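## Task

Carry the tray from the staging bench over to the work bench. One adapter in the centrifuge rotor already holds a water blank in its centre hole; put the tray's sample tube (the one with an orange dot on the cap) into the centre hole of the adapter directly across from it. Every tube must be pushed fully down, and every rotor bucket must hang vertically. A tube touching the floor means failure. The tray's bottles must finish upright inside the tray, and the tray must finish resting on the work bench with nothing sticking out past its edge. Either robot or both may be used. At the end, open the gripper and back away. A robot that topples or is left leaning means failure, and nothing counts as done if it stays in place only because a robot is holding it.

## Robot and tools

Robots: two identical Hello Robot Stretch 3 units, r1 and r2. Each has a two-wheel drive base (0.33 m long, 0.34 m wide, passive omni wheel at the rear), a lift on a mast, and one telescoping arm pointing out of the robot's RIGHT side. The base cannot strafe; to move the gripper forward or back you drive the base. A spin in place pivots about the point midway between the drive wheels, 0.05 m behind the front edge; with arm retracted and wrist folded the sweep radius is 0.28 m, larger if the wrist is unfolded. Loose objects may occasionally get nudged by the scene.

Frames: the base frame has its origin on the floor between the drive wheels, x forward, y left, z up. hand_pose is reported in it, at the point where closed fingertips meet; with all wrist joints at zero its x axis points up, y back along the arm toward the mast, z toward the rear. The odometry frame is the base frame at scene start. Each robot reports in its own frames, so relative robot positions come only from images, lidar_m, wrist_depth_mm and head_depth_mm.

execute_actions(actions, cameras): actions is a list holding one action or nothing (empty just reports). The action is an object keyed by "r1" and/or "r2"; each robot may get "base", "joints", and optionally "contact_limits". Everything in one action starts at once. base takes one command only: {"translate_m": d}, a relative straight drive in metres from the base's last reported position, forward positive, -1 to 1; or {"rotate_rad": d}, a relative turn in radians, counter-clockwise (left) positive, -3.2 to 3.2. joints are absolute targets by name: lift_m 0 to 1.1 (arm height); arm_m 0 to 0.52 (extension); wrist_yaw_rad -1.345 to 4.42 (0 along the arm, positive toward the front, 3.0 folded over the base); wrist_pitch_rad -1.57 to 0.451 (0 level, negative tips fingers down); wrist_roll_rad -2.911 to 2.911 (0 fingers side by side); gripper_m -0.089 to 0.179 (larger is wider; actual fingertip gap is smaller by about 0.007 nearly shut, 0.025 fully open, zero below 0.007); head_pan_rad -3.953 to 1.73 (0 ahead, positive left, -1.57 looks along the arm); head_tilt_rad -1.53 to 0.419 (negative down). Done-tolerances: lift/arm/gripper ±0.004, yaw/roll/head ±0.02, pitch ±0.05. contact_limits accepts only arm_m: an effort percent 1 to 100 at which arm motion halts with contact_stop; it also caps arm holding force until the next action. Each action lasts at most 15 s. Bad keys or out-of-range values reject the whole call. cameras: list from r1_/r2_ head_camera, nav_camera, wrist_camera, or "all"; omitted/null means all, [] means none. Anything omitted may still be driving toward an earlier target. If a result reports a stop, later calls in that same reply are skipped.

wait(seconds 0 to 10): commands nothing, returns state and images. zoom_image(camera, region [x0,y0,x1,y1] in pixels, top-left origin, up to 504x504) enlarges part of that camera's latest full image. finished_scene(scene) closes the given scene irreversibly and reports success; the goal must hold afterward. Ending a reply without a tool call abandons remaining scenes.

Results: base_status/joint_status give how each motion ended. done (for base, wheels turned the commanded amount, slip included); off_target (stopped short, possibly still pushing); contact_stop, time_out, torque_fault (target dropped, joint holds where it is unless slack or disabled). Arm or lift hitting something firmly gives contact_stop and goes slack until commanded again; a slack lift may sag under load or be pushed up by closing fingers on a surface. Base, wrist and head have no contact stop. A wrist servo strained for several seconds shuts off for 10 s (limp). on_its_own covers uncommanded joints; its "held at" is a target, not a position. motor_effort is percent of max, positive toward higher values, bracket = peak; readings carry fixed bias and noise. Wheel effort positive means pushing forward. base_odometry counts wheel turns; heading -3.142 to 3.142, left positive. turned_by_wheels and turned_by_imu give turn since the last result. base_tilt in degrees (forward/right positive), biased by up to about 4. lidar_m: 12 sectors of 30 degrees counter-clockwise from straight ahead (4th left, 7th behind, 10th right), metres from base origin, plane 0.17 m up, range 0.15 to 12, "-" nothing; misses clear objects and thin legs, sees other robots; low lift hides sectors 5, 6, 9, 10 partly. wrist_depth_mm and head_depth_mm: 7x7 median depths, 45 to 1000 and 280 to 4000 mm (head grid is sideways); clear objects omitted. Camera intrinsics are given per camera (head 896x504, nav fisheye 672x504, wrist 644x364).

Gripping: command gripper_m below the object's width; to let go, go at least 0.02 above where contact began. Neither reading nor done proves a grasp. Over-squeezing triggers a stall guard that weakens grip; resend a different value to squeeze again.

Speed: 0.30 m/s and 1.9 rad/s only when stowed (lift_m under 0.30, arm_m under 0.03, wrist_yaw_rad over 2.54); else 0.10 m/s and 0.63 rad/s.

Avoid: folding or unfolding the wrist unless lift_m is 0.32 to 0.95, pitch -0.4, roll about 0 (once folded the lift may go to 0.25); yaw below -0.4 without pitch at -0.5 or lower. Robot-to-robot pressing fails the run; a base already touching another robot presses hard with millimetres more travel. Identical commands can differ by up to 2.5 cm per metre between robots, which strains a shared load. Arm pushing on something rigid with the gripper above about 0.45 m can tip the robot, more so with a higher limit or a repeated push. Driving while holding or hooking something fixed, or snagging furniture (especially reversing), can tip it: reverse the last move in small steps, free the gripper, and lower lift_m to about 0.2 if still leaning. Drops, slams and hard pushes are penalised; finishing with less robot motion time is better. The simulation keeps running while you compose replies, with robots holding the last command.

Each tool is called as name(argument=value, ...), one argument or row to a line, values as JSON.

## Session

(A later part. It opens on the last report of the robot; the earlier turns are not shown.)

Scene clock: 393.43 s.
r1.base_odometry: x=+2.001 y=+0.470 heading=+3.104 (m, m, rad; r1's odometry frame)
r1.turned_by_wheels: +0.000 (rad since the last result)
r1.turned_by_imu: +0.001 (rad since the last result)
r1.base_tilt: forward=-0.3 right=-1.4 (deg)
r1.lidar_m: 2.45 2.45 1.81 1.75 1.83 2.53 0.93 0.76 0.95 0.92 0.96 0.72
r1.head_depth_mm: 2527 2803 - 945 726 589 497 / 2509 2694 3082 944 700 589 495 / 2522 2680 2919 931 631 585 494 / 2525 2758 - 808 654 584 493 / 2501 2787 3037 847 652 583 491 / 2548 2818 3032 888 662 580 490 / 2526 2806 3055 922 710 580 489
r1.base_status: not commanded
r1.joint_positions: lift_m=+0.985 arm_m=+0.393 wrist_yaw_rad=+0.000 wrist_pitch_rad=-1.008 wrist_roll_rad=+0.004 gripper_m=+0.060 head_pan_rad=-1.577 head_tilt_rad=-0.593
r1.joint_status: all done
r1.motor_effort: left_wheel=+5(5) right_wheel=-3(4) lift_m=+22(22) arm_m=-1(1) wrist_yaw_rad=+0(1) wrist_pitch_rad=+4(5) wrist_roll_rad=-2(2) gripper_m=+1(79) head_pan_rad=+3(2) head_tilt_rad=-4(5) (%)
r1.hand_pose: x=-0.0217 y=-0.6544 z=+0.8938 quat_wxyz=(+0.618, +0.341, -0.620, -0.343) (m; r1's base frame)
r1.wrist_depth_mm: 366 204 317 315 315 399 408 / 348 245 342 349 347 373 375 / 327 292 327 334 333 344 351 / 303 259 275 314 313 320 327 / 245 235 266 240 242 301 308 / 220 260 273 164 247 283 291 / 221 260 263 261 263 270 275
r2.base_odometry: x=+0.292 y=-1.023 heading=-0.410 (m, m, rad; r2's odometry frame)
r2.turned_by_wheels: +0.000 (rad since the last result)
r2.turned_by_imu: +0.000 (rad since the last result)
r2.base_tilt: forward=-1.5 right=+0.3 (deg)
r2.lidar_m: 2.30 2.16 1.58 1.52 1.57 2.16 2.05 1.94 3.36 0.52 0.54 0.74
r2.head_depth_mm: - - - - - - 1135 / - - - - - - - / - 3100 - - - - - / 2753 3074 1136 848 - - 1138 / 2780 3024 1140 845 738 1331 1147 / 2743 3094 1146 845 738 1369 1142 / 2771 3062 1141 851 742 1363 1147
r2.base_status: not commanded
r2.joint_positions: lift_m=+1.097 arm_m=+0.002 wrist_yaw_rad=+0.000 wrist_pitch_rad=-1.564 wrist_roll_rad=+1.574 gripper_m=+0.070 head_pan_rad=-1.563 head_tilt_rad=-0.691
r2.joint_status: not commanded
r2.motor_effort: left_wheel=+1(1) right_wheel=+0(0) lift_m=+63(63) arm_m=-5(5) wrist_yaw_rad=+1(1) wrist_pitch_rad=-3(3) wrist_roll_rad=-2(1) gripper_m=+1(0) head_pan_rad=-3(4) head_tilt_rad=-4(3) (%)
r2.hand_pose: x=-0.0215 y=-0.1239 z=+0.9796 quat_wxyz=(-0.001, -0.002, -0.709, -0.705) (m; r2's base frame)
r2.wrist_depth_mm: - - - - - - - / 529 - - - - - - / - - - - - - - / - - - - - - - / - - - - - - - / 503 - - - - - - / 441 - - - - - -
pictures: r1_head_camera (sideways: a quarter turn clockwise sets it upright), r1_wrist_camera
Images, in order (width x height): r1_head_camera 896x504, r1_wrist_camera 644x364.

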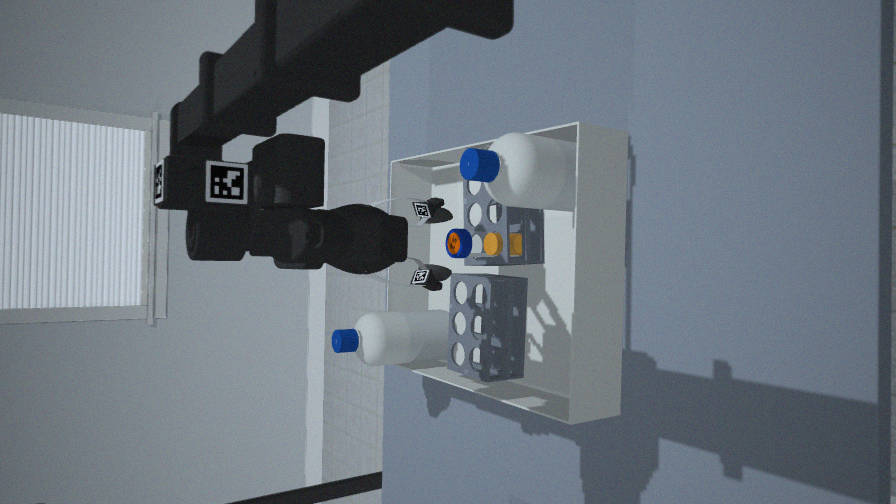

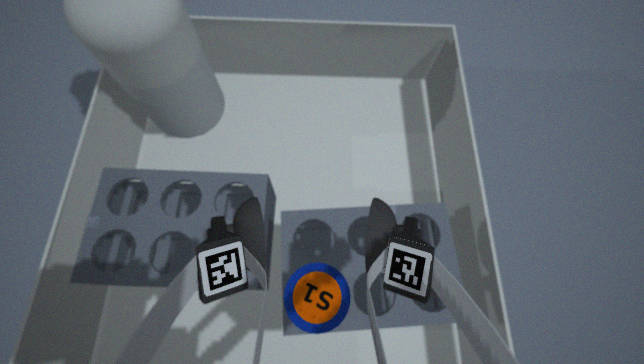

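execute_actions(
  actions=[
    {"r1":{"joints":{"arm_m":0.374}}},
  ],
  cameras=[],
)

execute_actions(
  actions=[
    {"r1":{"joints":{"lift_m":0.972}}},
  ],
  cameras=["r1_head_camera","r1_wrist_camera"],
)

Scene clock: 398.93 s.
r1.base_odometry: x=+2.001 y=+0.470 heading=+3.104 (m, m, rad; r1's odometry frame)
r1.turned_by_wheels: +0.000 (rad since the last result)
r1.turned_by_imu: +0.001 (rad since the last result)
r1.base_tilt: forward=-0.3 right=-1.4 (deg)
r1.lidar_m: 2.45 2.44 1.81 1.75 1.83 2.53 0.93 0.76 0.95 0.92 0.95 0.72
r1.head_depth_mm: 2515 2767 - 909 725 590 497 / 2521 2705 3028 942 702 587 496 / 2521 2657 2897 930 630 586 495 / 2515 2770 3026 767 655 584 492 / 2536 2809 3045 848 653 583 492 / 2546 2807 3049 886 661 581 491 / 2516 2825 3045 921 711 581 489
r1.base_status: not commanded
r1.joint_positions: lift_m=+0.985 arm_m=+0.374 wrist_yaw_rad=+0.000 wrist_pitch_rad=-1.008 wrist_roll_rad=+0.004 gripper_m=+0.060 head_pan_rad=-1.577 head_tilt_rad=-0.593
r1.joint_status: all done
r1.motor_effort: left_wheel=+5(5) right_wheel=-3(3) lift_m=+22(22) arm_m=-3(5) wrist_yaw_rad=+1(0) wrist_pitch_rad=+4(4) wrist_roll_rad=-1(2) gripper_m=+0(1) head_pan_rad=+3(3) head_tilt_rad=-4(4) (%)
r1.hand_pose: x=-0.0217 y=-0.6356 z=+0.8938 quat_wxyz=(+0.618, +0.341, -0.620, -0.343) (m; r1's base frame)
r1.wrist_depth_mm: 370 219 304 327 329 397 405 / 348 273 347 359 356 371 374 / 325 295 330 336 335 342 350 / 303 246 252 313 281 320 327 / 239 235 270 236 250 301 310 / 226 274 274 220 276 283 291 / 222 261 264 265 267 270 275
r2.base_odometry: x=+0.292 y=-1.023 heading=-0.410 (m, m, rad; r2's odometry frame)
r2.turned_by_wheels: +0.000 (rad since the last result)
r2.turned_by_imu: +0.000 (rad since the last result)
r2.base_tilt: forward=-1.5 right=+0.3 (deg)
r2.lidar_m: 2.29 2.16 1.58 1.52 1.58 2.15 2.04 1.94 3.37 0.52 0.54 0.74
r2.head_depth_mm: - - - - - - 1136 / - - - - - - - / - 3106 - - - - - / 2745 3077 1139 843 - - 1139 / 2804 3097 1141 849 736 1331 1139 / 2722 3044 1145 847 738 1371 1136 / 2762 3051 1142 847 744 1353 1144
r2.base_status: not commanded
r2.joint_positions: lift_m=+1.097 arm_m=+0.002 wrist_yaw_rad=+0.000 wrist_pitch_rad=-1.564 wrist_roll_rad=+1.574 gripper_m=+0.070 head_pan_rad=-1.563 head_tilt_rad=-0.691
r2.joint_status: not commanded
r2.motor_effort: left_wheel=+1(1) right_wheel=-1(1) lift_m=+63(63) arm_m=-5(5) wrist_yaw_rad=+0(0) wrist_pitch_rad=-3(3) wrist_roll_rad=-1(1) gripper_m=+0(0) head_pan_rad=-3(3) head_tilt_rad=-2(4) (%)
r2.hand_pose: x=-0.0215 y=-0.1239 z=+0.9796 quat_wxyz=(-0.001, -0.002, -0.709, -0.705) (m; r2's base frame)
r2.wrist_depth_mm: - - - - - - - / 524 - - - - - - / - - - - - - - / - - - - - - - / - - - - - - - / 500 - - - - - - / 442 - - - - - -
pictures: none
No camera images: the call's "cameras" was empty. Leave "cameras" out to get every camera's image.

Scene clock: 399.73 s.
r1.base_odometry: x=+2.001 y=+0.470 heading=+3.104 (m, m, rad; r1's odometry frame)
r1.turned_by_wheels: +0.000 (rad since the last result)
r1.turned_by_imu: +0.000 (rad since the last result)
r1.base_tilt: forward=-0.2 right=-1.3 (deg)
r1.lidar_m: 2.46 2.45 1.81 1.75 1.82 2.53 0.93 0.76 0.95 0.92 0.96 0.72
r1.head_depth_mm: 2519 2819 - 872 704 589 497 / 2536 2761 2957 943 700 589 496 / 2527 2675 2939 931 631 585 495 / 2495 2778 3051 759 654 585 492 / 2527 2813 3076 846 652 584 491 / 2547 2818 3001 890 661 582 491 / 2503 2806 3009 921 711 579 490
r1.base_status: not commanded
r1.joint_positions: lift_m=+0.972 arm_m=+0.374 wrist_yaw_rad=+0.000 wrist_pitch_rad=-1.008 wrist_roll_rad=+0.004 gripper_m=+0.060 head_pan_rad=-1.577 head_tilt_rad=-0.593
r1.joint_status: all done
r1.motor_effort: left_wheel=+5(5) right_wheel=-3(3) lift_m=+14(23) arm_m=-3(3) wrist_yaw_rad=+0(0) wrist_pitch_rad=+4(4) wrist_roll_rad=-2(2) gripper_m=+0(1) head_pan_rad=+2(2) head_tilt_rad=-4(4) (%)
r1.hand_pose: x=-0.0217 y=-0.6356 z=+0.8814 quat_wxyz=(+0.618, +0.341, -0.620, -0.343) (m; r1's base frame)
r1.wrist_depth_mm: 357 220 304 315 315 378 384 / 333 269 330 343 342 353 358 / 308 292 314 320 319 326 334 / 244 233 240 266 275 306 313 / 219 240 239 219 228 286 294 / 222 263 262 208 264 235 277 / 222 249 252 254 257 253 263
r2.base_odometry: x=+0.292 y=-1.023 heading=-0.410 (m, m, rad; r2's odometry frame)
r2.turned_by_wheels: +0.000 (rad since the last result)
r2.turned_by_imu: +0.000 (rad since the last result)
r2.base_tilt: forward=-1.5 right=+0.3 (deg)
r2.lidar_m: 2.29 2.15 1.58 1.52 1.58 2.16 2.05 1.94 3.37 0.52 0.54 0.74
r2.head_depth_mm: - - - - - - 1132 / - - - - - - - / - 3063 - - - - - / 2737 3096 1132 845 - - 1143 / 2758 3084 1146 846 739 1333 1145 / 2717 3111 1150 849 740 1364 1147 / 2722 3057 1140 854 742 1372 1153
r2.base_status: not commanded
r2.joint_positions: lift_m=+1.097 arm_m=+0.002 wrist_yaw_rad=+0.000 wrist_pitch_rad=-1.564 wrist_roll_rad=+1.574 gripper_m=+0.070 head_pan_rad=-1.563 head_tilt_rad=-0.691
r2.joint_status: not commanded
r2.motor_effort: left_wheel=+1(1) right_wheel=+0(0) lift_m=+63(63) arm_m=-5(5) wrist_yaw_rad=+1(1) wrist_pitch_rad=-3(3) wrist_roll_rad=-2(1) gripper_m=+0(0) head_pan_rad=-3(4) head_tilt_rad=-2(3) (%)
r2.hand_pose: x=-0.0215 y=-0.1239 z=+0.9796 quat_wxyz=(-0.001, -0.002, -0.709, -0.705) (m; r2's base frame)
r2.wrist_depth_mm: - - - - - - - / 526 - - - - - - / - - - - - - - / - - - - - - - / - - - - - - - / 501 - - - - - - / 446 - - - - - -
pictures: r1_head_camera (sideways: a quarter turn clockwise sets it upright), r1_wrist_camera
Images, in order (width x height): r1_head_camera 896x504, r1_wrist_camera 644x364.

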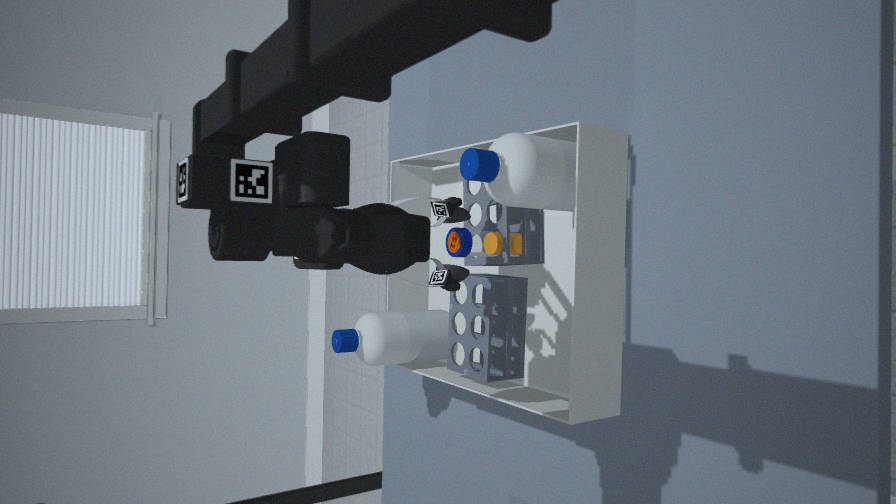

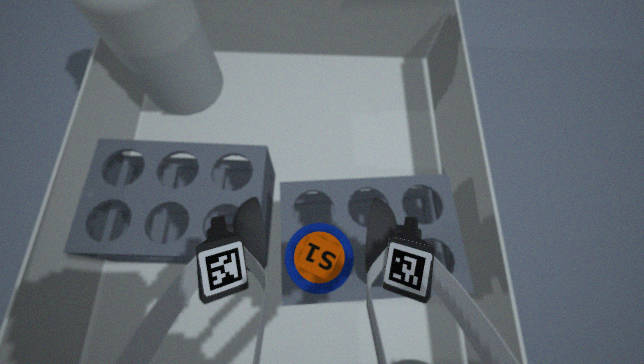

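execute_actions(
  actions=[
    {"r1":{"joints":{"arm_m":0.366}}},
  ],
  cameras=[],
)

execute_actions(
  actions=[
    {"r1":{"joints":{"gripper_m":0.005}}},
  ],
  cameras=[],
)

execute_actions(
  actions=[
    {"r1":{"joints":{"lift_m":1.02}}},
  ],
  cameras=["r1_head_camera","r1_wrist_camera"],
)

Scene clock: 407.30 s.
r1.base_odometry: x=+2.001 y=+0.470 heading=+3.104 (m, m, rad; r1's odometry frame)
r1.turned_by_wheels: +0.000 (rad since the last result)
r1.turned_by_imu: +0.001 (rad since the last result)
r1.base_tilt: forward=-0.2 right=-1.5 (deg)
r1.lidar_m: 2.46 2.44 1.82 1.75 1.83 2.53 0.93 0.76 0.95 0.92 0.95 0.72
r1.head_depth_mm: 2530 2815 - 872 706 591 497 / 2538 2784 2925 939 700 589 495 / 2523 2704 2880 930 631 586 494 / 2502 2761 3055 759 653 584 493 / 2520 2829 3032 848 653 583 492 / 2542 2819 3027 889 661 581 491 / 2510 2810 2993 921 712 579 489
r1.base_status: not commanded
r1.joint_positions: lift_m=+0.972 arm_m=+0.366 wrist_yaw_rad=+0.000 wrist_pitch_rad=-1.008 wrist_roll_rad=+0.004 gripper_m=+0.060 head_pan_rad=-1.577 head_tilt_rad=-0.593
r1.joint_status: all done
r1.motor_effort: left_wheel=+5(5) right_wheel=-3(3) lift_m=+14(14) arm_m=-3(3) wrist_yaw_rad=+1(1) wrist_pitch_rad=+4(4) wrist_roll_rad=-2(2) gripper_m=-1(0) head_pan_rad=+2(2) head_tilt_rad=-4(4) (%)
r1.hand_pose: x=-0.0217 y=-0.6276 z=+0.8814 quat_wxyz=(+0.618, +0.341, -0.620, -0.343) (m; r1's base frame)
r1.wrist_depth_mm: 357 230 314 325 318 382 389 / 333 273 328 343 342 353 357 / 309 273 316 320 317 328 334 / 238 234 239 264 269 306 312 / 220 244 263 161 229 285 294 / 222 262 263 213 264 234 278 / 221 250 252 254 257 252 264
r2.base_odometry: x=+0.292 y=-1.023 heading=-0.410 (m, m, rad; r2's odometry frame)
r2.turned_by_wheels: +0.000 (rad since the last result)
r2.turned_by_imu: +0.000 (rad since the last result)
r2.base_tilt: forward=-1.5 right=+0.2 (deg)
r2.lidar_m: 2.30 2.15 1.58 1.52 1.58 2.15 2.05 1.94 3.36 0.52 0.54 0.74
r2.head_depth_mm: - - - - - - 1141 / - - - - - - - / - 3102 - - - - - / 2734 3100 1130 846 - - 1144 / 2741 3105 1146 847 735 1336 1135 / 2718 3079 1147 847 740 1364 1138 / 2717 3039 1147 845 740 1363 1149
r2.base_status: not commanded
r2.joint_positions: lift_m=+1.097 arm_m=+0.002 wrist_yaw_rad=+0.000 wrist_pitch_rad=-1.564 wrist_roll_rad=+1.574 gripper_m=+0.070 head_pan_rad=-1.563 head_tilt_rad=-0.691
r2.joint_status: not commanded
r2.motor_effort: left_wheel=+1(1) right_wheel=+0(1) lift_m=+63(63) arm_m=-4(4) wrist_yaw_rad=-1(1) wrist_pitch_rad=-3(3) wrist_roll_rad=-1(2) gripper_m=+0(0) head_pan_rad=-3(3) head_tilt_rad=-3(3) (%)
r2.hand_pose: x=-0.0215 y=-0.1239 z=+0.9796 quat_wxyz=(-0.001, -0.002, -0.709, -0.705) (m; r2's base frame)
r2.wrist_depth_mm: - - - - - - - / 533 - - - - - - / - - - - - - - / - - - - - - - / - - - - - - - / 502 - - - - - - / 447 - - - - - -
pictures: none
No camera images: the call's "cameras" was empty. Leave "cameras" out to get every camera's image.

Scene clock: 408.33 s.
r1.base_odometry: x=+2.001 y=+0.470 heading=+3.104 (m, m, rad; r1's odometry frame)
r1.turned_by_wheels: +0.000 (rad since the last result)
r1.turned_by_imu: +0.000 (rad since the last result)
r1.base_tilt: forward=-0.3 right=-1.4 (deg)
r1.lidar_m: 2.46 2.45 1.81 1.75 1.82 2.52 0.93 0.76 0.95 0.92 0.96 0.73
r1.head_depth_mm: 2535 2812 - 871 705 590 497 / 2529 2798 2977 943 702 590 495 / 2510 2675 2900 929 631 586 494 / 2528 2775 2973 760 654 585 492 / 2509 2810 3048 847 651 583 492 / 2506 2832 3015 888 661 583 491 / 2542 2820 2980 921 714 581 489
r1.base_status: not commanded
r1.joint_positions: lift_m=+0.972 arm_m=+0.366 wrist_yaw_rad=+0.000 wrist_pitch_rad=-1.008 wrist_roll_rad=+0.004 gripper_m=+0.006 head_pan_rad=-1.577 head_tilt_rad=-0.593
r1.joint_status: all done
r1.motor_effort: left_wheel=+5(5) right_wheel=-3(3) lift_m=+14(14) arm_m=-3(3) wrist_yaw_rad=+0(1) wrist_pitch_rad=+4(4) wrist_roll_rad=-2(2) gripper_m=-11(82) head_pan_rad=+3(2) head_tilt_rad=-4(3) (%)
r1.hand_pose: x=-0.0217 y=-0.6276 z=+0.8814 quat_wxyz=(+0.618, +0.341, -0.620, -0.343) (m; r1's base frame)
r1.wrist_depth_mm: 357 231 314 325 318 384 388 / 332 274 331 344 341 353 359 / 308 274 316 319 320 327 336 / 238 235 237 252 270 308 314 / 219 244 223 158 230 284 295 / 221 262 262 213 266 253 278 / 222 249 251 254 256 232 263
r2.base_odometry: x=+0.292 y=-1.023 heading=-0.410 (m, m, rad; r2's odometry frame)
r2.turned_by_wheels: +0.000 (rad since the last result)
r2.turned_by_imu: +0.000 (rad since the last result)
r2.base_tilt: forward=-1.5 right=+0.3 (deg)
r2.lidar_m: 2.29 2.16 1.58 1.52 1.57 2.16 2.04 1.95 3.37 0.52 0.54 0.74
r2.head_depth_mm: - - - - - - 1140 / - - - - - - - / - 3082 - - - - - / 2762 3101 1138 843 - - 1151 / 2753 3090 1140 849 737 1332 1143 / 2765 3081 1155 848 738 1361 1153 / 2764 3148 1149 849 741 1366 1139
r2.base_status: not commanded
r2.joint_positions: lift_m=+1.097 arm_m=+0.002 wrist_yaw_rad=+0.000 wrist_pitch_rad=-1.564 wrist_roll_rad=+1.574 gripper_m=+0.070 head_pan_rad=-1.563 head_tilt_rad=-0.691
r2.joint_status: not commanded
r2.motor_effort: left_wheel=+1(1) right_wheel=+0(0) lift_m=+63(63) arm_m=-5(5) wrist_yaw_rad=+1(0) wrist_pitch_rad=-3(3) wrist_roll_rad=-2(2) gripper_m=+1(1) head_pan_rad=-3(3) head_tilt_rad=-4(3) (%)
r2.hand_pose: x=-0.0215 y=-0.1239 z=+0.9796 quat_wxyz=(-0.001, -0.002, -0.709, -0.705) (m; r2's base frame)
r2.wrist_depth_mm: - - - - - - - / 528 - - - - - - / - - - - - - - / - - - - - - - / - - - - - - - / 502 - - - - - - / 448 - - - - - -
pictures: none
No camera images: the call's "cameras" was empty. Leave "cameras" out to get every camera's image.

Scene clock: 409.60 s.
r1.base_odometry: x=+2.001 y=+0.470 heading=+3.104 (m, m, rad; r1's odometry frame)
r1.turned_by_wheels: +0.000 (rad since the last result)
r1.turned_by_imu: +0.000 (rad since the last result)
r1.base_tilt: forward=-0.2 right=-1.4 (deg)
r1.lidar_m: 2.45 2.45 1.82 1.75 1.82 2.53 0.93 0.76 0.95 0.92 0.96 0.72
r1.head_depth_mm: 2539 - 2964 945 727 590 497 / 2536 - 3054 943 700 588 495 / 2507 - 3038 928 631 586 494 / 2519 2774 3043 806 654 584 492 / 2510 2797 3048 847 652 582 491 / 2539 2779 3023 888 661 581 490 / 2515 2811 3013 919 710 580 489
r1.base_status: not commanded
r1.joint_positions: lift_m=+1.020 arm_m=+0.366 wrist_yaw_rad=+0.000 wrist_pitch_rad=-1.008 wrist_roll_rad=+0.004 gripper_m=+0.006 head_pan_rad=-1.577 head_tilt_rad=-0.593
r1.joint_status: all done
r1.motor_effort: left_wheel=+5(5) right_wheel=-3(3) lift_m=+23(23) arm_m=-3(3) wrist_yaw_rad=+0(0) wrist_pitch_rad=+4(4) wrist_roll_rad=-2(2) gripper_m=-12(11) head_pan_rad=+3(3) head_tilt_rad=-4(3) (%)
r1.hand_pose: x=-0.0217 y=-0.6276 z=+0.9288 quat_wxyz=(+0.618, +0.341, -0.620, -0.343) (m; r1's base frame)
r1.wrist_depth_mm: 418 243 356 440 443 449 449 / 391 316 370 392 394 415 421 / 366 343 366 377 374 390 391 / 344 282 291 352 316 364 366 / 326 271 291 158 282 341 345 / 303 302 308 307 292 322 326 / 287 287 293 297 299 305 310
r2.base_odometry: x=+0.292 y=-1.023 heading=-0.410 (m, m, rad; r2's odometry frame)
r2.turned_by_wheels: +0.000 (rad since the last result)
r2.turned_by_imu: +0.000 (rad since the last result)
r2.base_tilt: forward=-1.5 right=+0.3 (deg)
r2.lidar_m: 2.29 2.16 1.58 1.52 1.58 2.16 2.05 1.94 3.36 0.52 0.54 0.74
r2.head_depth_mm: - - - - - - 1144 / - - - - - - - / - 3104 - - - - - / 2772 3123 1137 849 - - 1140 / 2756 3101 1140 845 737 1339 1146 / 2749 3087 1141 849 737 1359 1144 / 2757 3053 1148 851 739 1374 1152
r2.base_status: not commanded
r2.joint_positions: lift_m=+1.097 arm_m=+0.002 wrist_yaw_rad=+0.000 wrist_pitch_rad=-1.564 wrist_roll_rad=+1.574 gripper_m=+0.070 head_pan_rad=-1.563 head_tilt_rad=-0.691
r2.joint_status: not commanded
r2.motor_effort: left_wheel=+1(1) right_wheel=+0(0) lift_m=+63(63) arm_m=-5(5) wrist_yaw_rad=+0(0) wrist_pitch_rad=-3(3) wrist_roll_rad=-2(1) gripper_m=+0(0) head_pan_rad=-4(3) head_tilt_rad=-3(3) (%)
r2.hand_pose: x=-0.0215 y=-0.1239 z=+0.9796 quat_wxyz=(-0.001, -0.002, -0.709, -0.705) (m; r2's base frame)
r2.wrist_depth_mm: - - - - - - - / 527 - - - - - - / - - - - - - - / - - - - - - - / - - - - - - - / 506 - - - - - - / 441 - - - - - -
pictures: r1_head_camera (sideways: a quarter turn clockwise sets it upright), r1_wrist_camera
Images, in order (width x height): r1_head_camera 896x504, r1_wrist_camera 644x364.

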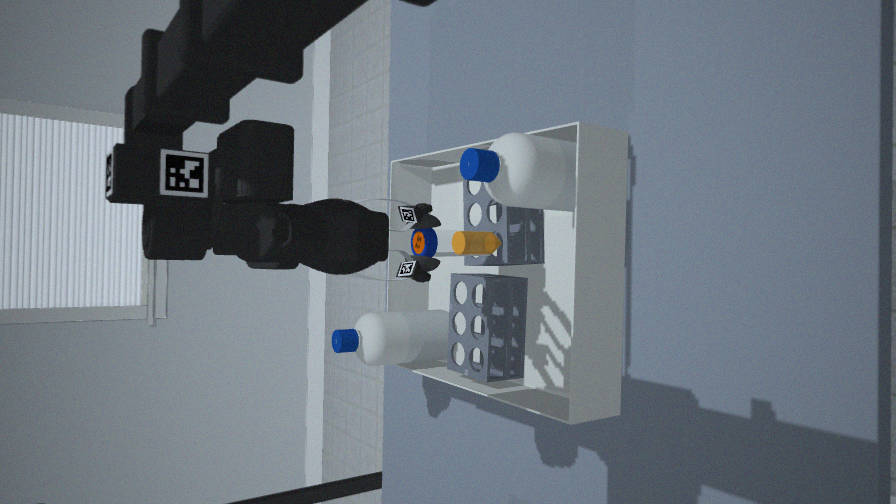

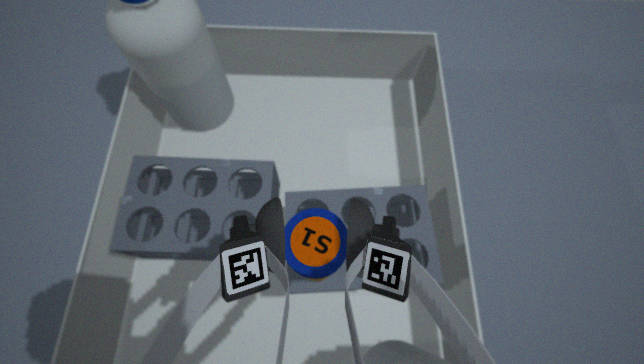

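execute_actions(
  actions=[
    {"r1":{"joints":{"lift_m":1.098}}},
  ],
  cameras=[],
)

execute_actions(
  actions=[
    {"r1":{"base":{"translate_m":-0.6},"joints":{"arm_m":0.1,"head_pan_rad":-1.9,"head_tilt_rad":-0.7}}},
  ],
  cameras=["r1_head_camera","r1_nav_camera","r1_wrist_camera"],
)

Scene clock: 424.63 s.
r1.base_odometry: x=+2.001 y=+0.470 heading=+3.104 (m, m, rad; r1's odometry frame)
r1.turned_by_wheels: +0.000 (rad since the last result)
r1.turned_by_imu: +0.001 (rad since the last result)
r1.base_tilt: forward=-0.2 right=-1.4 (deg)
r1.lidar_m: 2.45 2.45 1.82 1.75 1.83 2.53 0.93 0.76 0.95 0.92 0.96 0.72
r1.head_depth_mm: 2644 2787 3036 948 726 590 497 / 2573 2846 3057 941 703 588 495 / - 2852 3058 934 630 587 494 / 2551 - 3044 823 654 585 494 / 2525 2810 3051 849 653 583 492 / 2518 2794 3050 887 660 582 490 / 2489 2803 2996 924 710 579 489
r1.base_status: not commanded
r1.joint_positions: lift_m=+1.098 arm_m=+0.366 wrist_yaw_rad=+0.000 wrist_pitch_rad=-1.008 wrist_roll_rad=+0.004 gripper_m=+0.006 head_pan_rad=-1.577 head_tilt_rad=-0.593
r1.joint_status: all done
r1.motor_effort: left_wheel=+5(5) right_wheel=-3(3) lift_m=+22(24) arm_m=-3(3) wrist_yaw_rad=+0(0) wrist_pitch_rad=+4(4) wrist_roll_rad=-2(2) gripper_m=-11(11) head_pan_rad=+3(3) head_tilt_rad=-4(4) (%)
r1.hand_pose: x=-0.0217 y=-0.6276 z=+1.0068 quat_wxyz=(+0.618, +0.341, -0.620, -0.343) (m; r1's base frame)
r1.wrist_depth_mm: - - - - - - - / 485 484 403 449 507 515 527 / 457 457 417 468 471 484 485 / 425 427 436 439 442 451 459 / 402 396 354 158 394 424 427 / 381 381 380 378 392 399 402 / 364 352 365 370 339 380 383
r2.base_odometry: x=+0.292 y=-1.023 heading=-0.410 (m, m, rad; r2's odometry frame)
r2.turned_by_wheels: +0.000 (rad since the last result)
r2.turned_by_imu: +0.000 (rad since the last result)
r2.base_tilt: forward=-1.5 right=+0.3 (deg)
r2.lidar_m: 2.30 2.16 1.58 1.52 1.58 2.16 2.05 1.94 3.37 0.52 0.54 0.74
r2.head_depth_mm: - - - - - - 1136 / - - - - - - - / - 3145 - - - - - / 2780 3139 1139 840 - - 1144 / 2725 3105 1134 845 736 1340 1144 / 2740 3147 1138 851 738 1370 1141 / 2759 3056 1150 851 739 1363 1146
r2.base_status: not commanded
r2.joint_positions: lift_m=+1.097 arm_m=+0.002 wrist_yaw_rad=+0.000 wrist_pitch_rad=-1.564 wrist_roll_rad=+1.574 gripper_m=+0.070 head_pan_rad=-1.563 head_tilt_rad=-0.691
r2.joint_status: not commanded
r2.motor_effort: left_wheel=+1(1) right_wheel=-1(0) lift_m=+63(63) arm_m=-5(5) wrist_yaw_rad=+1(1) wrist_pitch_rad=-3(3) wrist_roll_rad=-2(2) gripper_m=+0(0) head_pan_rad=-4(3) head_tilt_rad=-2(2) (%)
r2.hand_pose: x=-0.0215 y=-0.1239 z=+0.9796 quat_wxyz=(-0.001, -0.002, -0.709, -0.705) (m; r2's base frame)
r2.wrist_depth_mm: - - - - - - - / 531 - - - - - - / - - - - - - - / - - - - - - - / - - - - - - - / 502 - - - - - - / 442 - - - - - -
pictures: none
No camera images: the call's "cameras" was empty. Leave "cameras" out to get every camera's image.

Scene clock: 431.80 s.
r1.base_odometry: x=+2.600 y=+0.448 heading=+3.105 (m, m, rad; r1's odometry frame)
r1.turned_by_wheels: +0.000 (rad since the last result)
r1.turned_by_imu: +0.002 (rad since the last result)
r1.base_tilt: forward=-0.3 right=-1.4 (deg)
r1.lidar_m: 1.29 2.46 1.82 1.76 1.83 2.27 0.85 0.38 0.28 0.91 0.95 1.31
r1.head_depth_mm: 804 914 1009 779 753 758 867 / 776 876 957 868 890 795 861 / 2689 - 1055 1077 955 562 1112 / - - 2581 1927 656 547 764 / - - 2634 813 653 546 1084 / - - - - 632 546 498 / - - - 790 647 543 487
r1.base_status: done
r1.joint_positions: lift_m=+1.098 arm_m=+0.100 wrist_yaw_rad=+0.000 wrist_pitch_rad=-1.008 wrist_roll_rad=+0.003 gripper_m=+0.006 head_pan_rad=-1.893 head_tilt_rad=-0.691
r1.joint_status: all done
r1.motor_effort: left_wheel=+4(7) right_wheel=-2(8) lift_m=+22(23) arm_m=-3(0) wrist_yaw_rad=+0(0) wrist_pitch_rad=+5(4) wrist_roll_rad=-2(2) gripper_m=-10(11) head_pan_rad=-3(20) head_tilt_rad=-4(14) (%)
r1.hand_pose: x=-0.0216 y=-0.3616 z=+1.0068 quat_wxyz=(+0.618, +0.341, -0.620, -0.342) (m; r1's base frame)
r1.wrist_depth_mm: 520 527 531 542 - 681 504 / 485 492 500 506 524 671 478 / 453 463 469 469 487 672 450 / 427 433 436 445 452 669 450 / 405 408 412 158 429 632 453 / 384 384 386 387 399 609 447 / 364 367 370 372 376 590 473
r2.base_odometry: x=+0.292 y=-1.023 heading=-0.410 (m, m, rad; r2's odometry frame)
r2.turned_by_wheels: +0.000 (rad since the last result)
r2.turned_by_imu: +0.000 (rad since the last result)
r2.base_tilt: forward=-1.5 right=+0.2 (deg)
r2.lidar_m: 2.29 2.15 1.58 1.52 1.58 2.16 2.05 1.94 3.36 0.52 0.54 0.74
r2.head_depth_mm: - - - - - - 1138 / - - - - - - - / - 3103 - - - - - / 2733 3131 1137 837 - - 1139 / 2747 3103 1135 849 740 1335 1140 / 2761 3000 1145 844 740 1364 1142 / 2740 3069 1147 847 743 1357 1144
r2.base_status: not commanded
r2.joint_positions: lift_m=+1.097 arm_m=+0.002 wrist_yaw_rad=+0.000 wrist_pitch_rad=-1.564 wrist_roll_rad=+1.574 gripper_m=+0.070 head_pan_rad=-1.563 head_tilt_rad=-0.691
r2.joint_status: not commanded
r2.motor_effort: left_wheel=+1(1) right_wheel=-1(0) lift_m=+63(63) arm_m=-5(5) wrist_yaw_rad=+0(0) wrist_pitch_rad=-3(3) wrist_roll_rad=-2(2) gripper_m=+0(0) head_pan_rad=-3(4) head_tilt_rad=-3(3) (%)
r2.hand_pose: x=-0.0215 y=-0.1239 z=+0.9796 quat_wxyz=(-0.001, -0.002, -0.709, -0.705) (m; r2's base frame)
r2.wrist_depth_mm: - - - - - - - / 532 - - - - - - / - - - - - - - / - - - - - - - / - - - - - - - / 501 - - - - - - / 443 - - - - - -
pictures: r1_head_camera (sideways: a quarter turn clockwise sets it upright), r1_nav_camera (sideways: a quarter turn counterclockwise sets it upright), r1_wrist_camera
Images, in order (width x height): r1_head_camera 896x504, r1_nav_camera 672x504, r1_wrist_camera 644x364.

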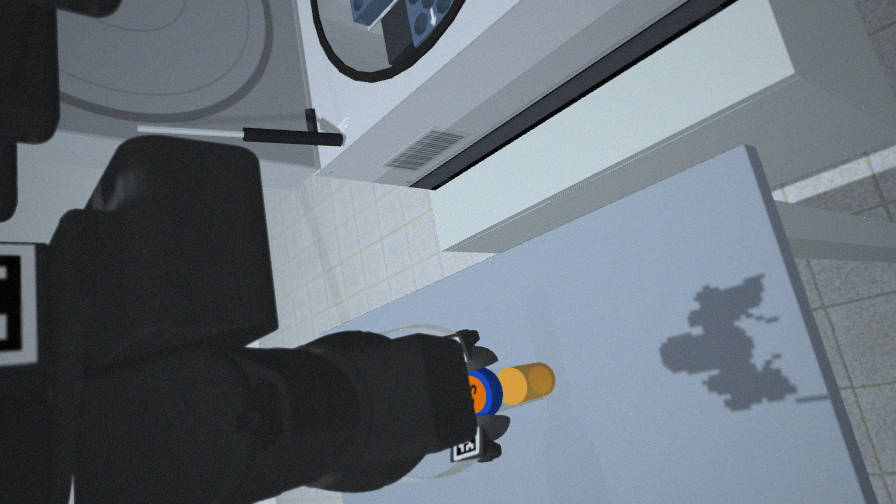

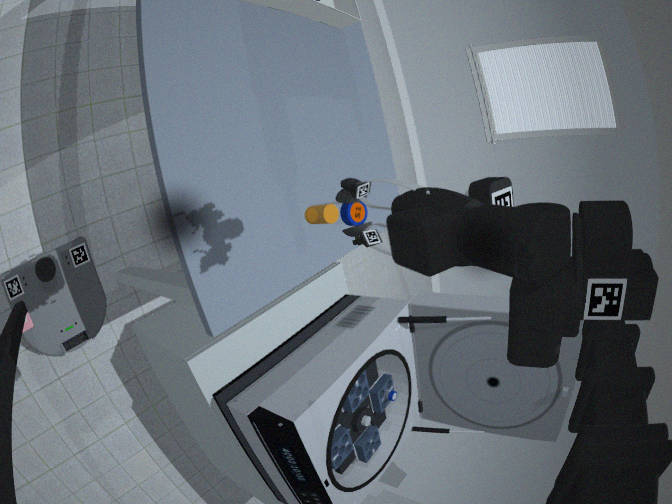

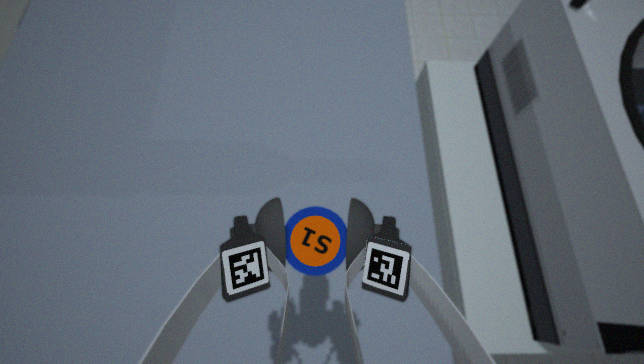

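execute_actions(
  actions=[
    {"r1":{"base":{"translate_m":-0.55},"joints":{"arm_m":0.0,"head_pan_rad":-1.57,"head_tilt_rad":-0.8}}},
  ],
  cameras=["r1_head_camera","r1_wrist_camera"],
)

Scene clock: 444.97 s.
r1.base_odometry: x=+3.150 y=+0.427 heading=+3.105 (m, m, rad; r1's odometry frame)
r1.turned_by_wheels: +0.000 (rad since the last result)
r1.turned_by_imu: +0.002 (rad since the last result)
r1.base_tilt: forward=-0.3 right=-1.3 (deg)
r1.lidar_m: 1.83 2.47 1.83 1.77 1.84 1.70 1.65 0.31 0.23 0.22 0.23 0.32
r1.head_depth_mm: - - - - 542 551 743 / - - - - - 551 748 / - - - - - 549 749 / 678 754 831 - 530 549 748 / 679 779 816 709 552 550 747 / 2585 2780 2225 1045 579 583 751 / 2613 2804 2051 1402 1432 771 1052
r1.base_status: done
r1.joint_positions: lift_m=+1.098 arm_m=+0.000 wrist_yaw_rad=+0.000 wrist_pitch_rad=-1.008 wrist_roll_rad=+0.003 gripper_m=+0.006 head_pan_rad=-1.577 head_tilt_rad=-0.790
r1.joint_status: all done
r1.motor_effort: left_wheel=+5(7) right_wheel=-2(6) lift_m=+22(22) arm_m=-3(5) wrist_yaw_rad=+0(0) wrist_pitch_rad=+4(4) wrist_roll_rad=-1(1) gripper_m=-11(11) head_pan_rad=+2(21) head_tilt_rad=-5(14) (%)
r1.hand_pose: x=-0.0216 y=-0.2616 z=+1.0068 quat_wxyz=(+0.618, +0.341, -0.620, -0.342) (m; r1's base frame)
r1.wrist_depth_mm: 530 - 495 574 572 525 - / 496 - 542 508 514 507 - / 481 - 420 492 499 496 - / 519 - 393 464 475 404 409 / - - 368 158 377 381 386 / - 839 592 479 566 553 - / - - - - - - -
r2.base_odometry: x=+0.292 y=-1.023 heading=-0.410 (m, m, rad; r2's odometry frame)
r2.turned_by_wheels: +0.000 (rad since the last result)
r2.turned_by_imu: +0.000 (rad since the last result)
r2.base_tilt: forward=-1.5 right=+0.2 (deg)
r2.lidar_m: 2.29 2.15 1.58 1.52 1.58 2.17 2.05 1.94 3.37 0.52 0.54 0.74
r2.head_depth_mm: - - - - - - 1138 / - - - - - - - / - 3103 - - - - - / 2729 3056 1137 839 - - 1134 / 2733 3073 1143 847 737 1335 1138 / 2762 3049 1143 847 737 1369 1141 / 2735 3054 1144 847 739 1360 1143
r2.base_status: not commanded
r2.joint_positions: lift_m=+1.097 arm_m=+0.002 wrist_yaw_rad=+0.000 wrist_pitch_rad=-1.564 wrist_roll_rad=+1.574 gripper_m=+0.070 head_pan_rad=-1.563 head_tilt_rad=-0.691
r2.joint_status: not commanded
r2.motor_effort: left_wheel=+1(1) right_wheel=+0(0) lift_m=+63(63) arm_m=-5(5) wrist_yaw_rad=-1(1) wrist_pitch_rad=-3(3) wrist_roll_rad=-2(1) gripper_m=+0(0) head_pan_rad=-3(3) head_tilt_rad=-3(3) (%)
r2.hand_pose: x=-0.0215 y=-0.1239 z=+0.9796 quat_wxyz=(-0.001, -0.002, -0.709, -0.705) (m; r2's base frame)
r2.wrist_depth_mm: - - - - - - - / 526 - - - - - - / - - - - - - - / - - - - - - - / - - - - - - - / 497 - - - - - - / 445 - - - - - -
pictures: r1_head_camera (sideways: a quarter turn clockwise sets it upright), r1_wrist_camera
Images, in order (width x height): r1_head_camera 896x504, r1_wrist_camera 644x364.

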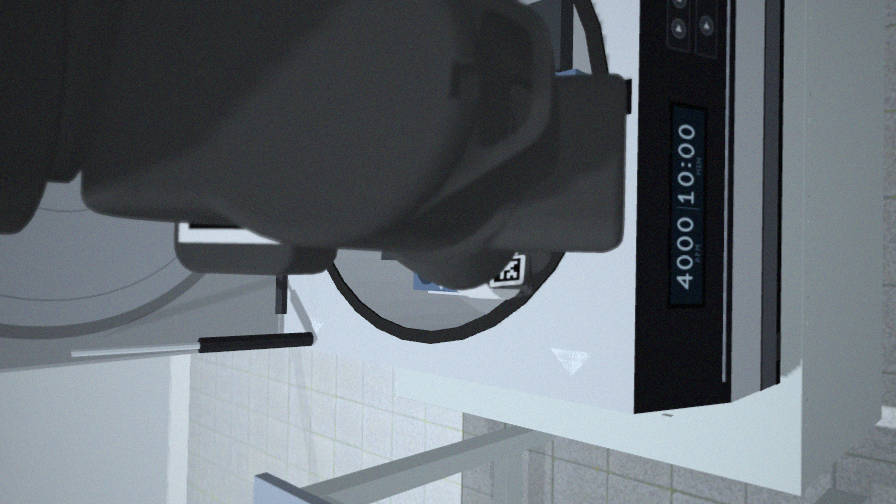

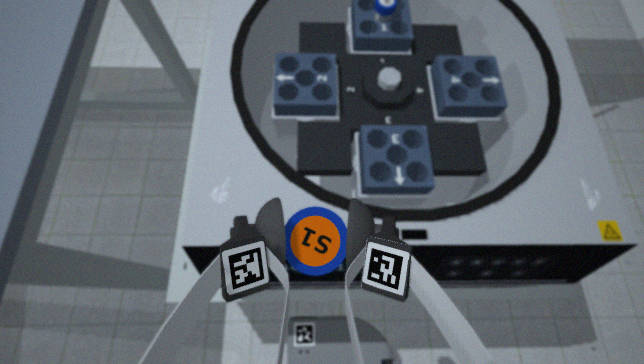

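execute_actions(
  actions=[
    {"r1":{"base":{"translate_m":-0.105},"joints":{"arm_m":0.06,"head_tilt_rad":-1.0}}},
  ],
  cameras=["r1_head_camera","r1_wrist_camera"],
)

Scene clock: 452.57 s.
r1.base_odometry: x=+3.255 y=+0.424 heading=+3.105 (m, m, rad; r1's odometry frame)
r1.turned_by_wheels: +0.000 (rad since the last result)
r1.turned_by_imu: +0.001 (rad since the last result)
r1.base_tilt: forward=-0.3 right=-1.4 (deg)
r1.lidar_m: 1.93 2.47 1.82 1.77 1.84 1.59 1.54 0.31 0.23 0.22 0.23 0.32
r1.head_depth_mm: 774 772 703 565 587 971 1101 / - 771 706 561 587 978 1104 / - - 687 611 587 923 - / 747 - 684 611 588 925 - / 737 798 703 554 587 987 1084 / 738 754 714 554 586 998 1078 / 2323 1980 647 553 586 1001 1081
r1.base_status: done
r1.joint_positions: lift_m=+1.098 arm_m=+0.060 wrist_yaw_rad=+0.000 wrist_pitch_rad=-1.008 wrist_roll_rad=+0.003 gripper_m=+0.006 head_pan_rad=-1.577 head_tilt_rad=-0.988
r1.joint_status: all done
r1.motor_effort: left_wheel=+4(6) right_wheel=-2(6) lift_m=+22(22) arm_m=+3(4) wrist_yaw_rad=+0(0) wrist_pitch_rad=+4(4) wrist_roll_rad=-1(1) gripper_m=-11(11) head_pan_rad=+3(3) head_tilt_rad=-6(20) (%)
r1.hand_pose: x=-0.0216 y=-0.3209 z=+1.0068 quat_wxyz=(+0.618, +0.341, -0.620, -0.342) (m; r1's base frame)
r1.wrist_depth_mm: 719 780 526 552 525 - - / - 463 518 516 533 481 - / - 426 477 481 489 447 - / - 382 468 472 474 399 - / - 363 366 157 373 379 - / - 343 351 349 360 358 - / - 560 565 413 - - -
r2.base_odometry: x=+0.292 y=-1.023 heading=-0.410 (m, m, rad; r2's odometry frame)
r2.turned_by_wheels: +0.000 (rad since the last result)
r2.turned_by_imu: +0.000 (rad since the last result)
r2.base_tilt: forward=-1.6 right=+0.3 (deg)
r2.lidar_m: 2.30 2.16 1.58 1.52 1.58 2.17 2.04 1.94 3.36 0.52 0.54 0.74
r2.head_depth_mm: - - - - - - 1131 / - - - - - - - / - 3082 - - - - - / 2742 3055 1138 845 - - 1139 / 2755 3093 1146 843 736 1339 1139 / 2732 3116 1145 844 740 1371 1148 / 2773 3093 1151 853 741 1361 1146
r2.base_status: not commanded
r2.joint_positions: lift_m=+1.097 arm_m=+0.002 wrist_yaw_rad=+0.000 wrist_pitch_rad=-1.564 wrist_roll_rad=+1.574 gripper_m=+0.070 head_pan_rad=-1.563 head_tilt_rad=-0.691
r2.joint_status: not commanded
r2.motor_effort: left_wheel=+1(1) right_wheel=+0(0) lift_m=+63(63) arm_m=-5(5) wrist_yaw_rad=-1(0) wrist_pitch_rad=-3(3) wrist_roll_rad=-2(1) gripper_m=+1(1) head_pan_rad=-3(3) head_tilt_rad=-3(3) (%)
r2.hand_pose: x=-0.0215 y=-0.1239 z=+0.9796 quat_wxyz=(-0.001, -0.002, -0.709, -0.705) (m; r2's base frame)
r2.wrist_depth_mm: - - - - - - - / 525 - - - - - - / - - - - - - - / - - - - - - - / - - - - - - - / 502 - - - - - - / 444 - - - - - -
pictures: r1_head_camera (sideways: a quarter turn clockwise sets it upright), r1_wrist_camera
Images, in order (width x height): r1_head_camera 896x504, r1_wrist_camera 644x364.

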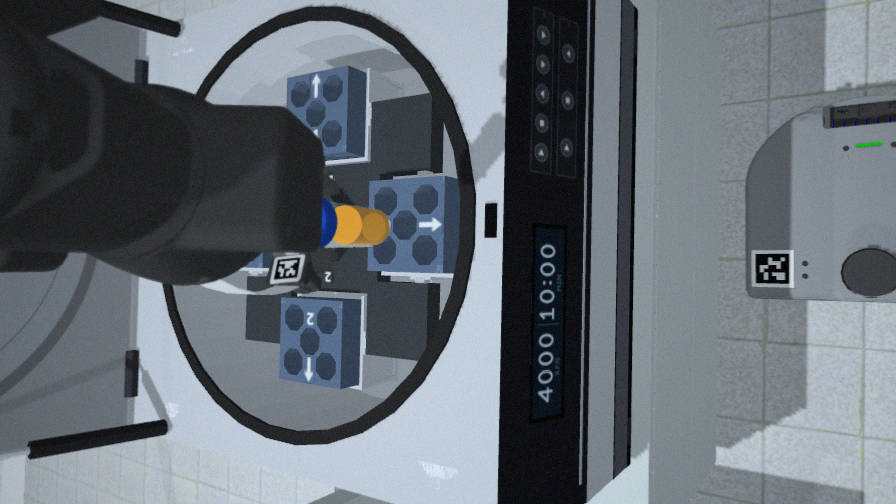

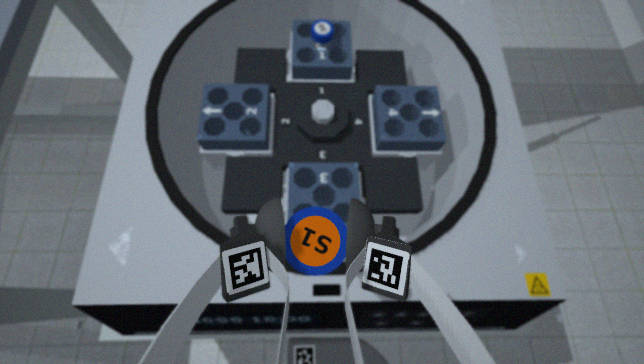

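execute_actions(
  actions=[
    {"r1":{"joints":{"arm_m":0.085,"lift_m":1.065}}},
  ],
  cameras=["r1_head_camera","r1_wrist_camera"],
)

zoom_image(
  camera="r1_head_camera",
  region=[280,140,520,310],
)

Scene clock: 462.77 s.
r1.base_odometry: x=+3.255 y=+0.424 heading=+3.105 (m, m, rad; r1's odometry frame)
r1.turned_by_wheels: +0.000 (rad since the last result)
r1.turned_by_imu: +0.001 (rad since the last result)
r1.base_tilt: forward=-0.2 right=-1.4 (deg)
r1.lidar_m: 1.94 2.47 1.83 1.77 1.84 1.60 1.54 0.31 0.23 0.22 0.23 0.32
r1.head_depth_mm: - 749 703 566 587 973 1096 / - 779 713 562 587 977 1106 / - - 689 609 588 924 - / - - 653 610 586 927 - / 738 798 703 554 588 995 1085 / 740 753 716 554 588 995 1078 / 2358 1994 645 553 586 1001 1077
r1.base_status: not commanded
r1.joint_positions: lift_m=+1.065 arm_m=+0.085 wrist_yaw_rad=+0.000 wrist_pitch_rad=-1.008 wrist_roll_rad=+0.003 gripper_m=+0.006 head_pan_rad=-1.577 head_tilt_rad=-0.988
r1.joint_status: all done
r1.motor_effort: left_wheel=+4(4) right_wheel=-2(2) lift_m=+14(21) arm_m=+3(6) wrist_yaw_rad=+0(1) wrist_pitch_rad=+4(4) wrist_roll_rad=-2(1) gripper_m=-11(11) head_pan_rad=+3(2) head_tilt_rad=-5(6) (%)
r1.hand_pose: x=-0.0216 y=-0.3459 z=+0.9744 quat_wxyz=(+0.618, +0.341, -0.620, -0.342) (m; r1's base frame)
r1.wrist_depth_mm: 779 433 499 495 500 459 - / - 408 481 477 498 437 - / - 380 424 443 436 404 - / - 353 425 419 432 370 - / - 328 405 158 417 341 - / 609 312 311 310 320 322 - / 577 307 318 317 329 335 -
r2.base_odometry: x=+0.292 y=-1.023 heading=-0.410 (m, m, rad; r2's odometry frame)
r2.turned_by_wheels: +0.000 (rad since the last result)
r2.turned_by_imu: +0.000 (rad since the last result)
r2.base_tilt: forward=-1.5 right=+0.3 (deg)
r2.lidar_m: 2.29 2.16 1.58 1.52 1.57 2.15 2.05 1.94 3.35 0.52 0.54 0.74
r2.head_depth_mm: - - - - - - 1140 / - - - - - - - / - 3124 - - - - - / 2732 3091 1132 842 - - 1145 / 2738 3104 1145 848 737 1335 1142 / 2743 3077 1146 851 740 1368 1136 / 2760 3104 1156 853 738 1360 1146
r2.base_status: not commanded
r2.joint_positions: lift_m=+1.097 arm_m=+0.002 wrist_yaw_rad=+0.000 wrist_pitch_rad=-1.564 wrist_roll_rad=+1.574 gripper_m=+0.070 head_pan_rad=-1.563 head_tilt_rad=-0.691
r2.joint_status: not commanded
r2.motor_effort: left_wheel=+1(1) right_wheel=+0(0) lift_m=+63(63) arm_m=-5(5) wrist_yaw_rad=+0(1) wrist_pitch_rad=-3(3) wrist_roll_rad=-1(2) gripper_m=+1(0) head_pan_rad=-3(3) head_tilt_rad=-2(3) (%)
r2.hand_pose: x=-0.0215 y=-0.1239 z=+0.9796 quat_wxyz=(-0.001, -0.002, -0.709, -0.705) (m; r2's base frame)
r2.wrist_depth_mm: - - - - - - - / 528 - - - - - - / - - - - - - - / - - - - - - - / - - - - - - - / 503 - - - - - - / 445 - - - - - -
pictures: r1_head_camera (sideways: a quarter turn clockwise sets it upright), r1_wrist_camera
Images, in order (width x height): r1_head_camera 896x504, r1_wrist_camera 644x364.

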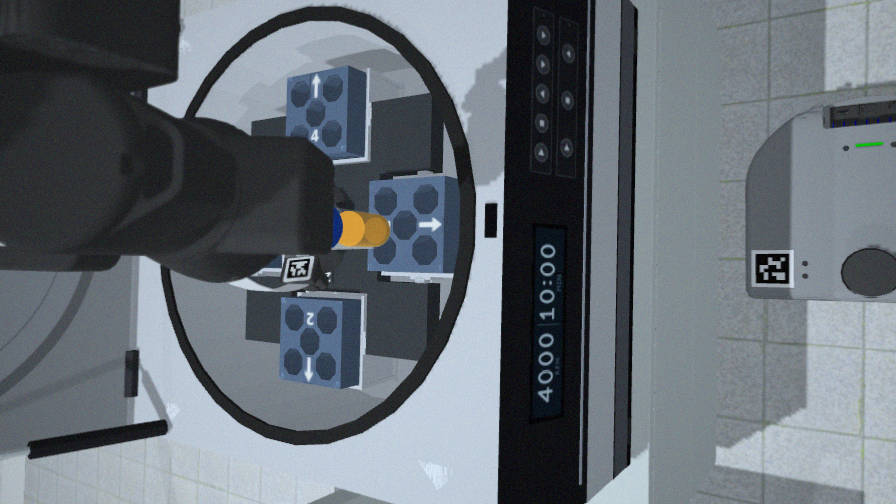

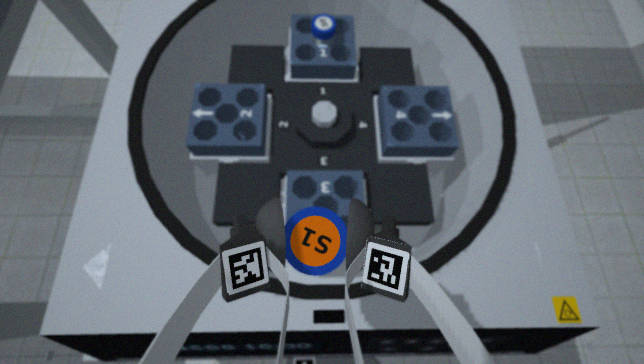

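Region (280, 140, 520, 310) of r1_head_camera's 896x504 image, scaled by 2.100, with more detail than that image has; it fills the top 357 rows of this view, and the rest is white.

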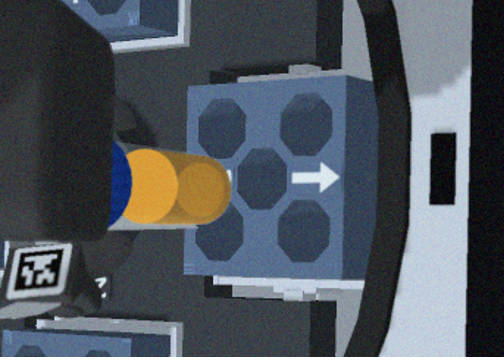

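execute_actions(
  actions=[
    {"r1":{"joints":{"arm_m":0.105,"lift_m":1.035}}},
  ],
  cameras=["r1_head_camera","r1_wrist_camera"],
)

zoom_image(
  camera="r1_head_camera",
  region=[280,140,520,310],
)

Scene clock: 475.60 s.
r1.base_odometry: x=+3.255 y=+0.424 heading=+3.105 (m, m, rad; r1's odometry frame)
r1.turned_by_wheels: +0.000 (rad since the last result)
r1.turned_by_imu: +0.001 (rad since the last result)
r1.base_tilt: forward=-0.3 right=-1.5 (deg)
r1.lidar_m: 1.93 2.48 1.83 1.77 1.85 1.59 1.54 0.31 0.23 0.22 0.23 0.32
r1.head_depth_mm: - - 703 567 586 970 1098 / - 794 713 561 586 975 1107 / - - 693 610 586 920 - / 705 808 668 611 586 926 - / 739 799 704 553 587 989 1086 / 739 754 714 554 586 995 1076 / 2328 1991 645 552 586 1002 1078
r1.base_status: not commanded
r1.joint_positions: lift_m=+1.035 arm_m=+0.105 wrist_yaw_rad=+0.000 wrist_pitch_rad=-1.008 wrist_roll_rad=+0.003 gripper_m=+0.006 head_pan_rad=-1.577 head_tilt_rad=-0.988
r1.joint_status: all done
r1.motor_effort: left_wheel=+4(4) right_wheel=-2(2) lift_m=+15(16) arm_m=+4(6) wrist_yaw_rad=+0(1) wrist_pitch_rad=+4(4) wrist_roll_rad=-1(1) gripper_m=-11(10) head_pan_rad=+2(2) head_tilt_rad=-6(6) (%)
r1.hand_pose: x=-0.0216 y=-0.3659 z=+0.9444 quat_wxyz=(+0.618, +0.341, -0.620, -0.342) (m; r1's base frame)
r1.wrist_depth_mm: - 396 463 462 470 413 - / - 373 448 436 450 391 - / - 368 392 404 405 385 - / - 331 392 395 399 355 - / 303 297 375 158 383 314 324 / 282 284 282 458 289 293 299 / 267 268 271 274 275 280 284
r2.base_odometry: x=+0.292 y=-1.023 heading=-0.410 (m, m, rad; r2's odometry frame)
r2.turned_by_wheels: +0.000 (rad since the last result)
r2.turned_by_imu: +0.000 (rad since the last result)
r2.base_tilt: forward=-1.5 right=+0.2 (deg)
r2.lidar_m: 2.29 2.15 1.58 1.52 1.58 2.15 2.05 1.94 3.36 0.52 0.54 0.74
r2.head_depth_mm: - - - - - - 1141 / - - - - - - - / - 3115 - - - - - / 2749 3078 1137 843 - - 1136 / 2758 3073 1135 844 734 1331 1137 / 2749 3072 1144 851 738 1367 1150 / 2745 3077 1145 849 743 1368 1150
r2.base_status: not commanded
r2.joint_positions: lift_m=+1.097 arm_m=+0.002 wrist_yaw_rad=+0.000 wrist_pitch_rad=-1.564 wrist_roll_rad=+1.574 gripper_m=+0.070 head_pan_rad=-1.563 head_tilt_rad=-0.691
r2.joint_status: not commanded
r2.motor_effort: left_wheel=+1(1) right_wheel=+0(0) lift_m=+63(63) arm_m=-4(5) wrist_yaw_rad=+0(0) wrist_pitch_rad=-3(3) wrist_roll_rad=-2(1) gripper_m=+0(0) head_pan_rad=-3(3) head_tilt_rad=-2(3) (%)
r2.hand_pose: x=-0.0215 y=-0.1239 z=+0.9796 quat_wxyz=(-0.001, -0.002, -0.709, -0.705) (m; r2's base frame)
r2.wrist_depth_mm: - - - - - - - / 530 - - - - - - / - - - - - - - / - - - - - - - / - - - - - - - / 499 - - - - - - / 444 - - - - - -
pictures: r1_head_camera (sideways: a quarter turn clockwise sets it upright), r1_wrist_camera
Images, in order (width x height): r1_head_camera 896x504, r1_wrist_camera 644x364.

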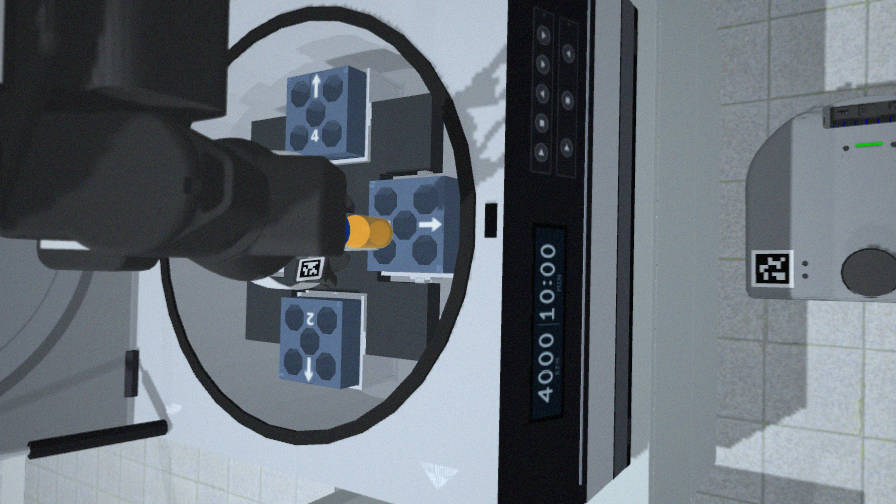

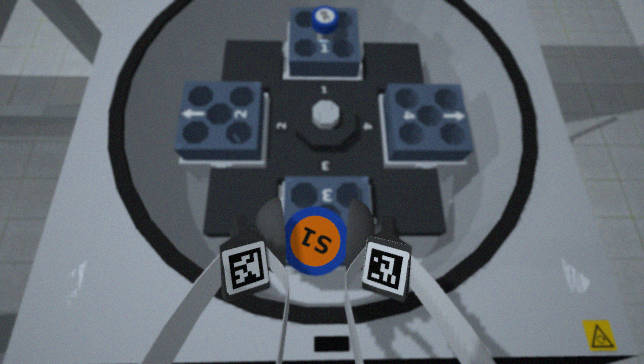

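Region (280, 140, 520, 310) of r1_head_camera's 896x504 image, scaled by 2.100, with more detail than that image has; it fills the top 357 rows of this view, and the rest is white.

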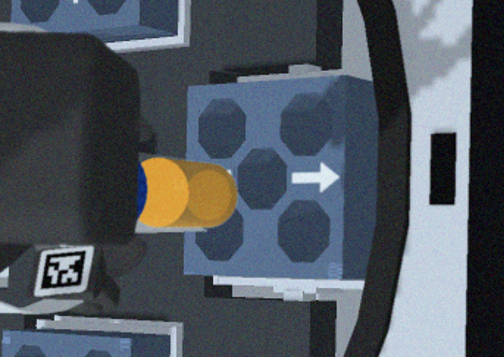

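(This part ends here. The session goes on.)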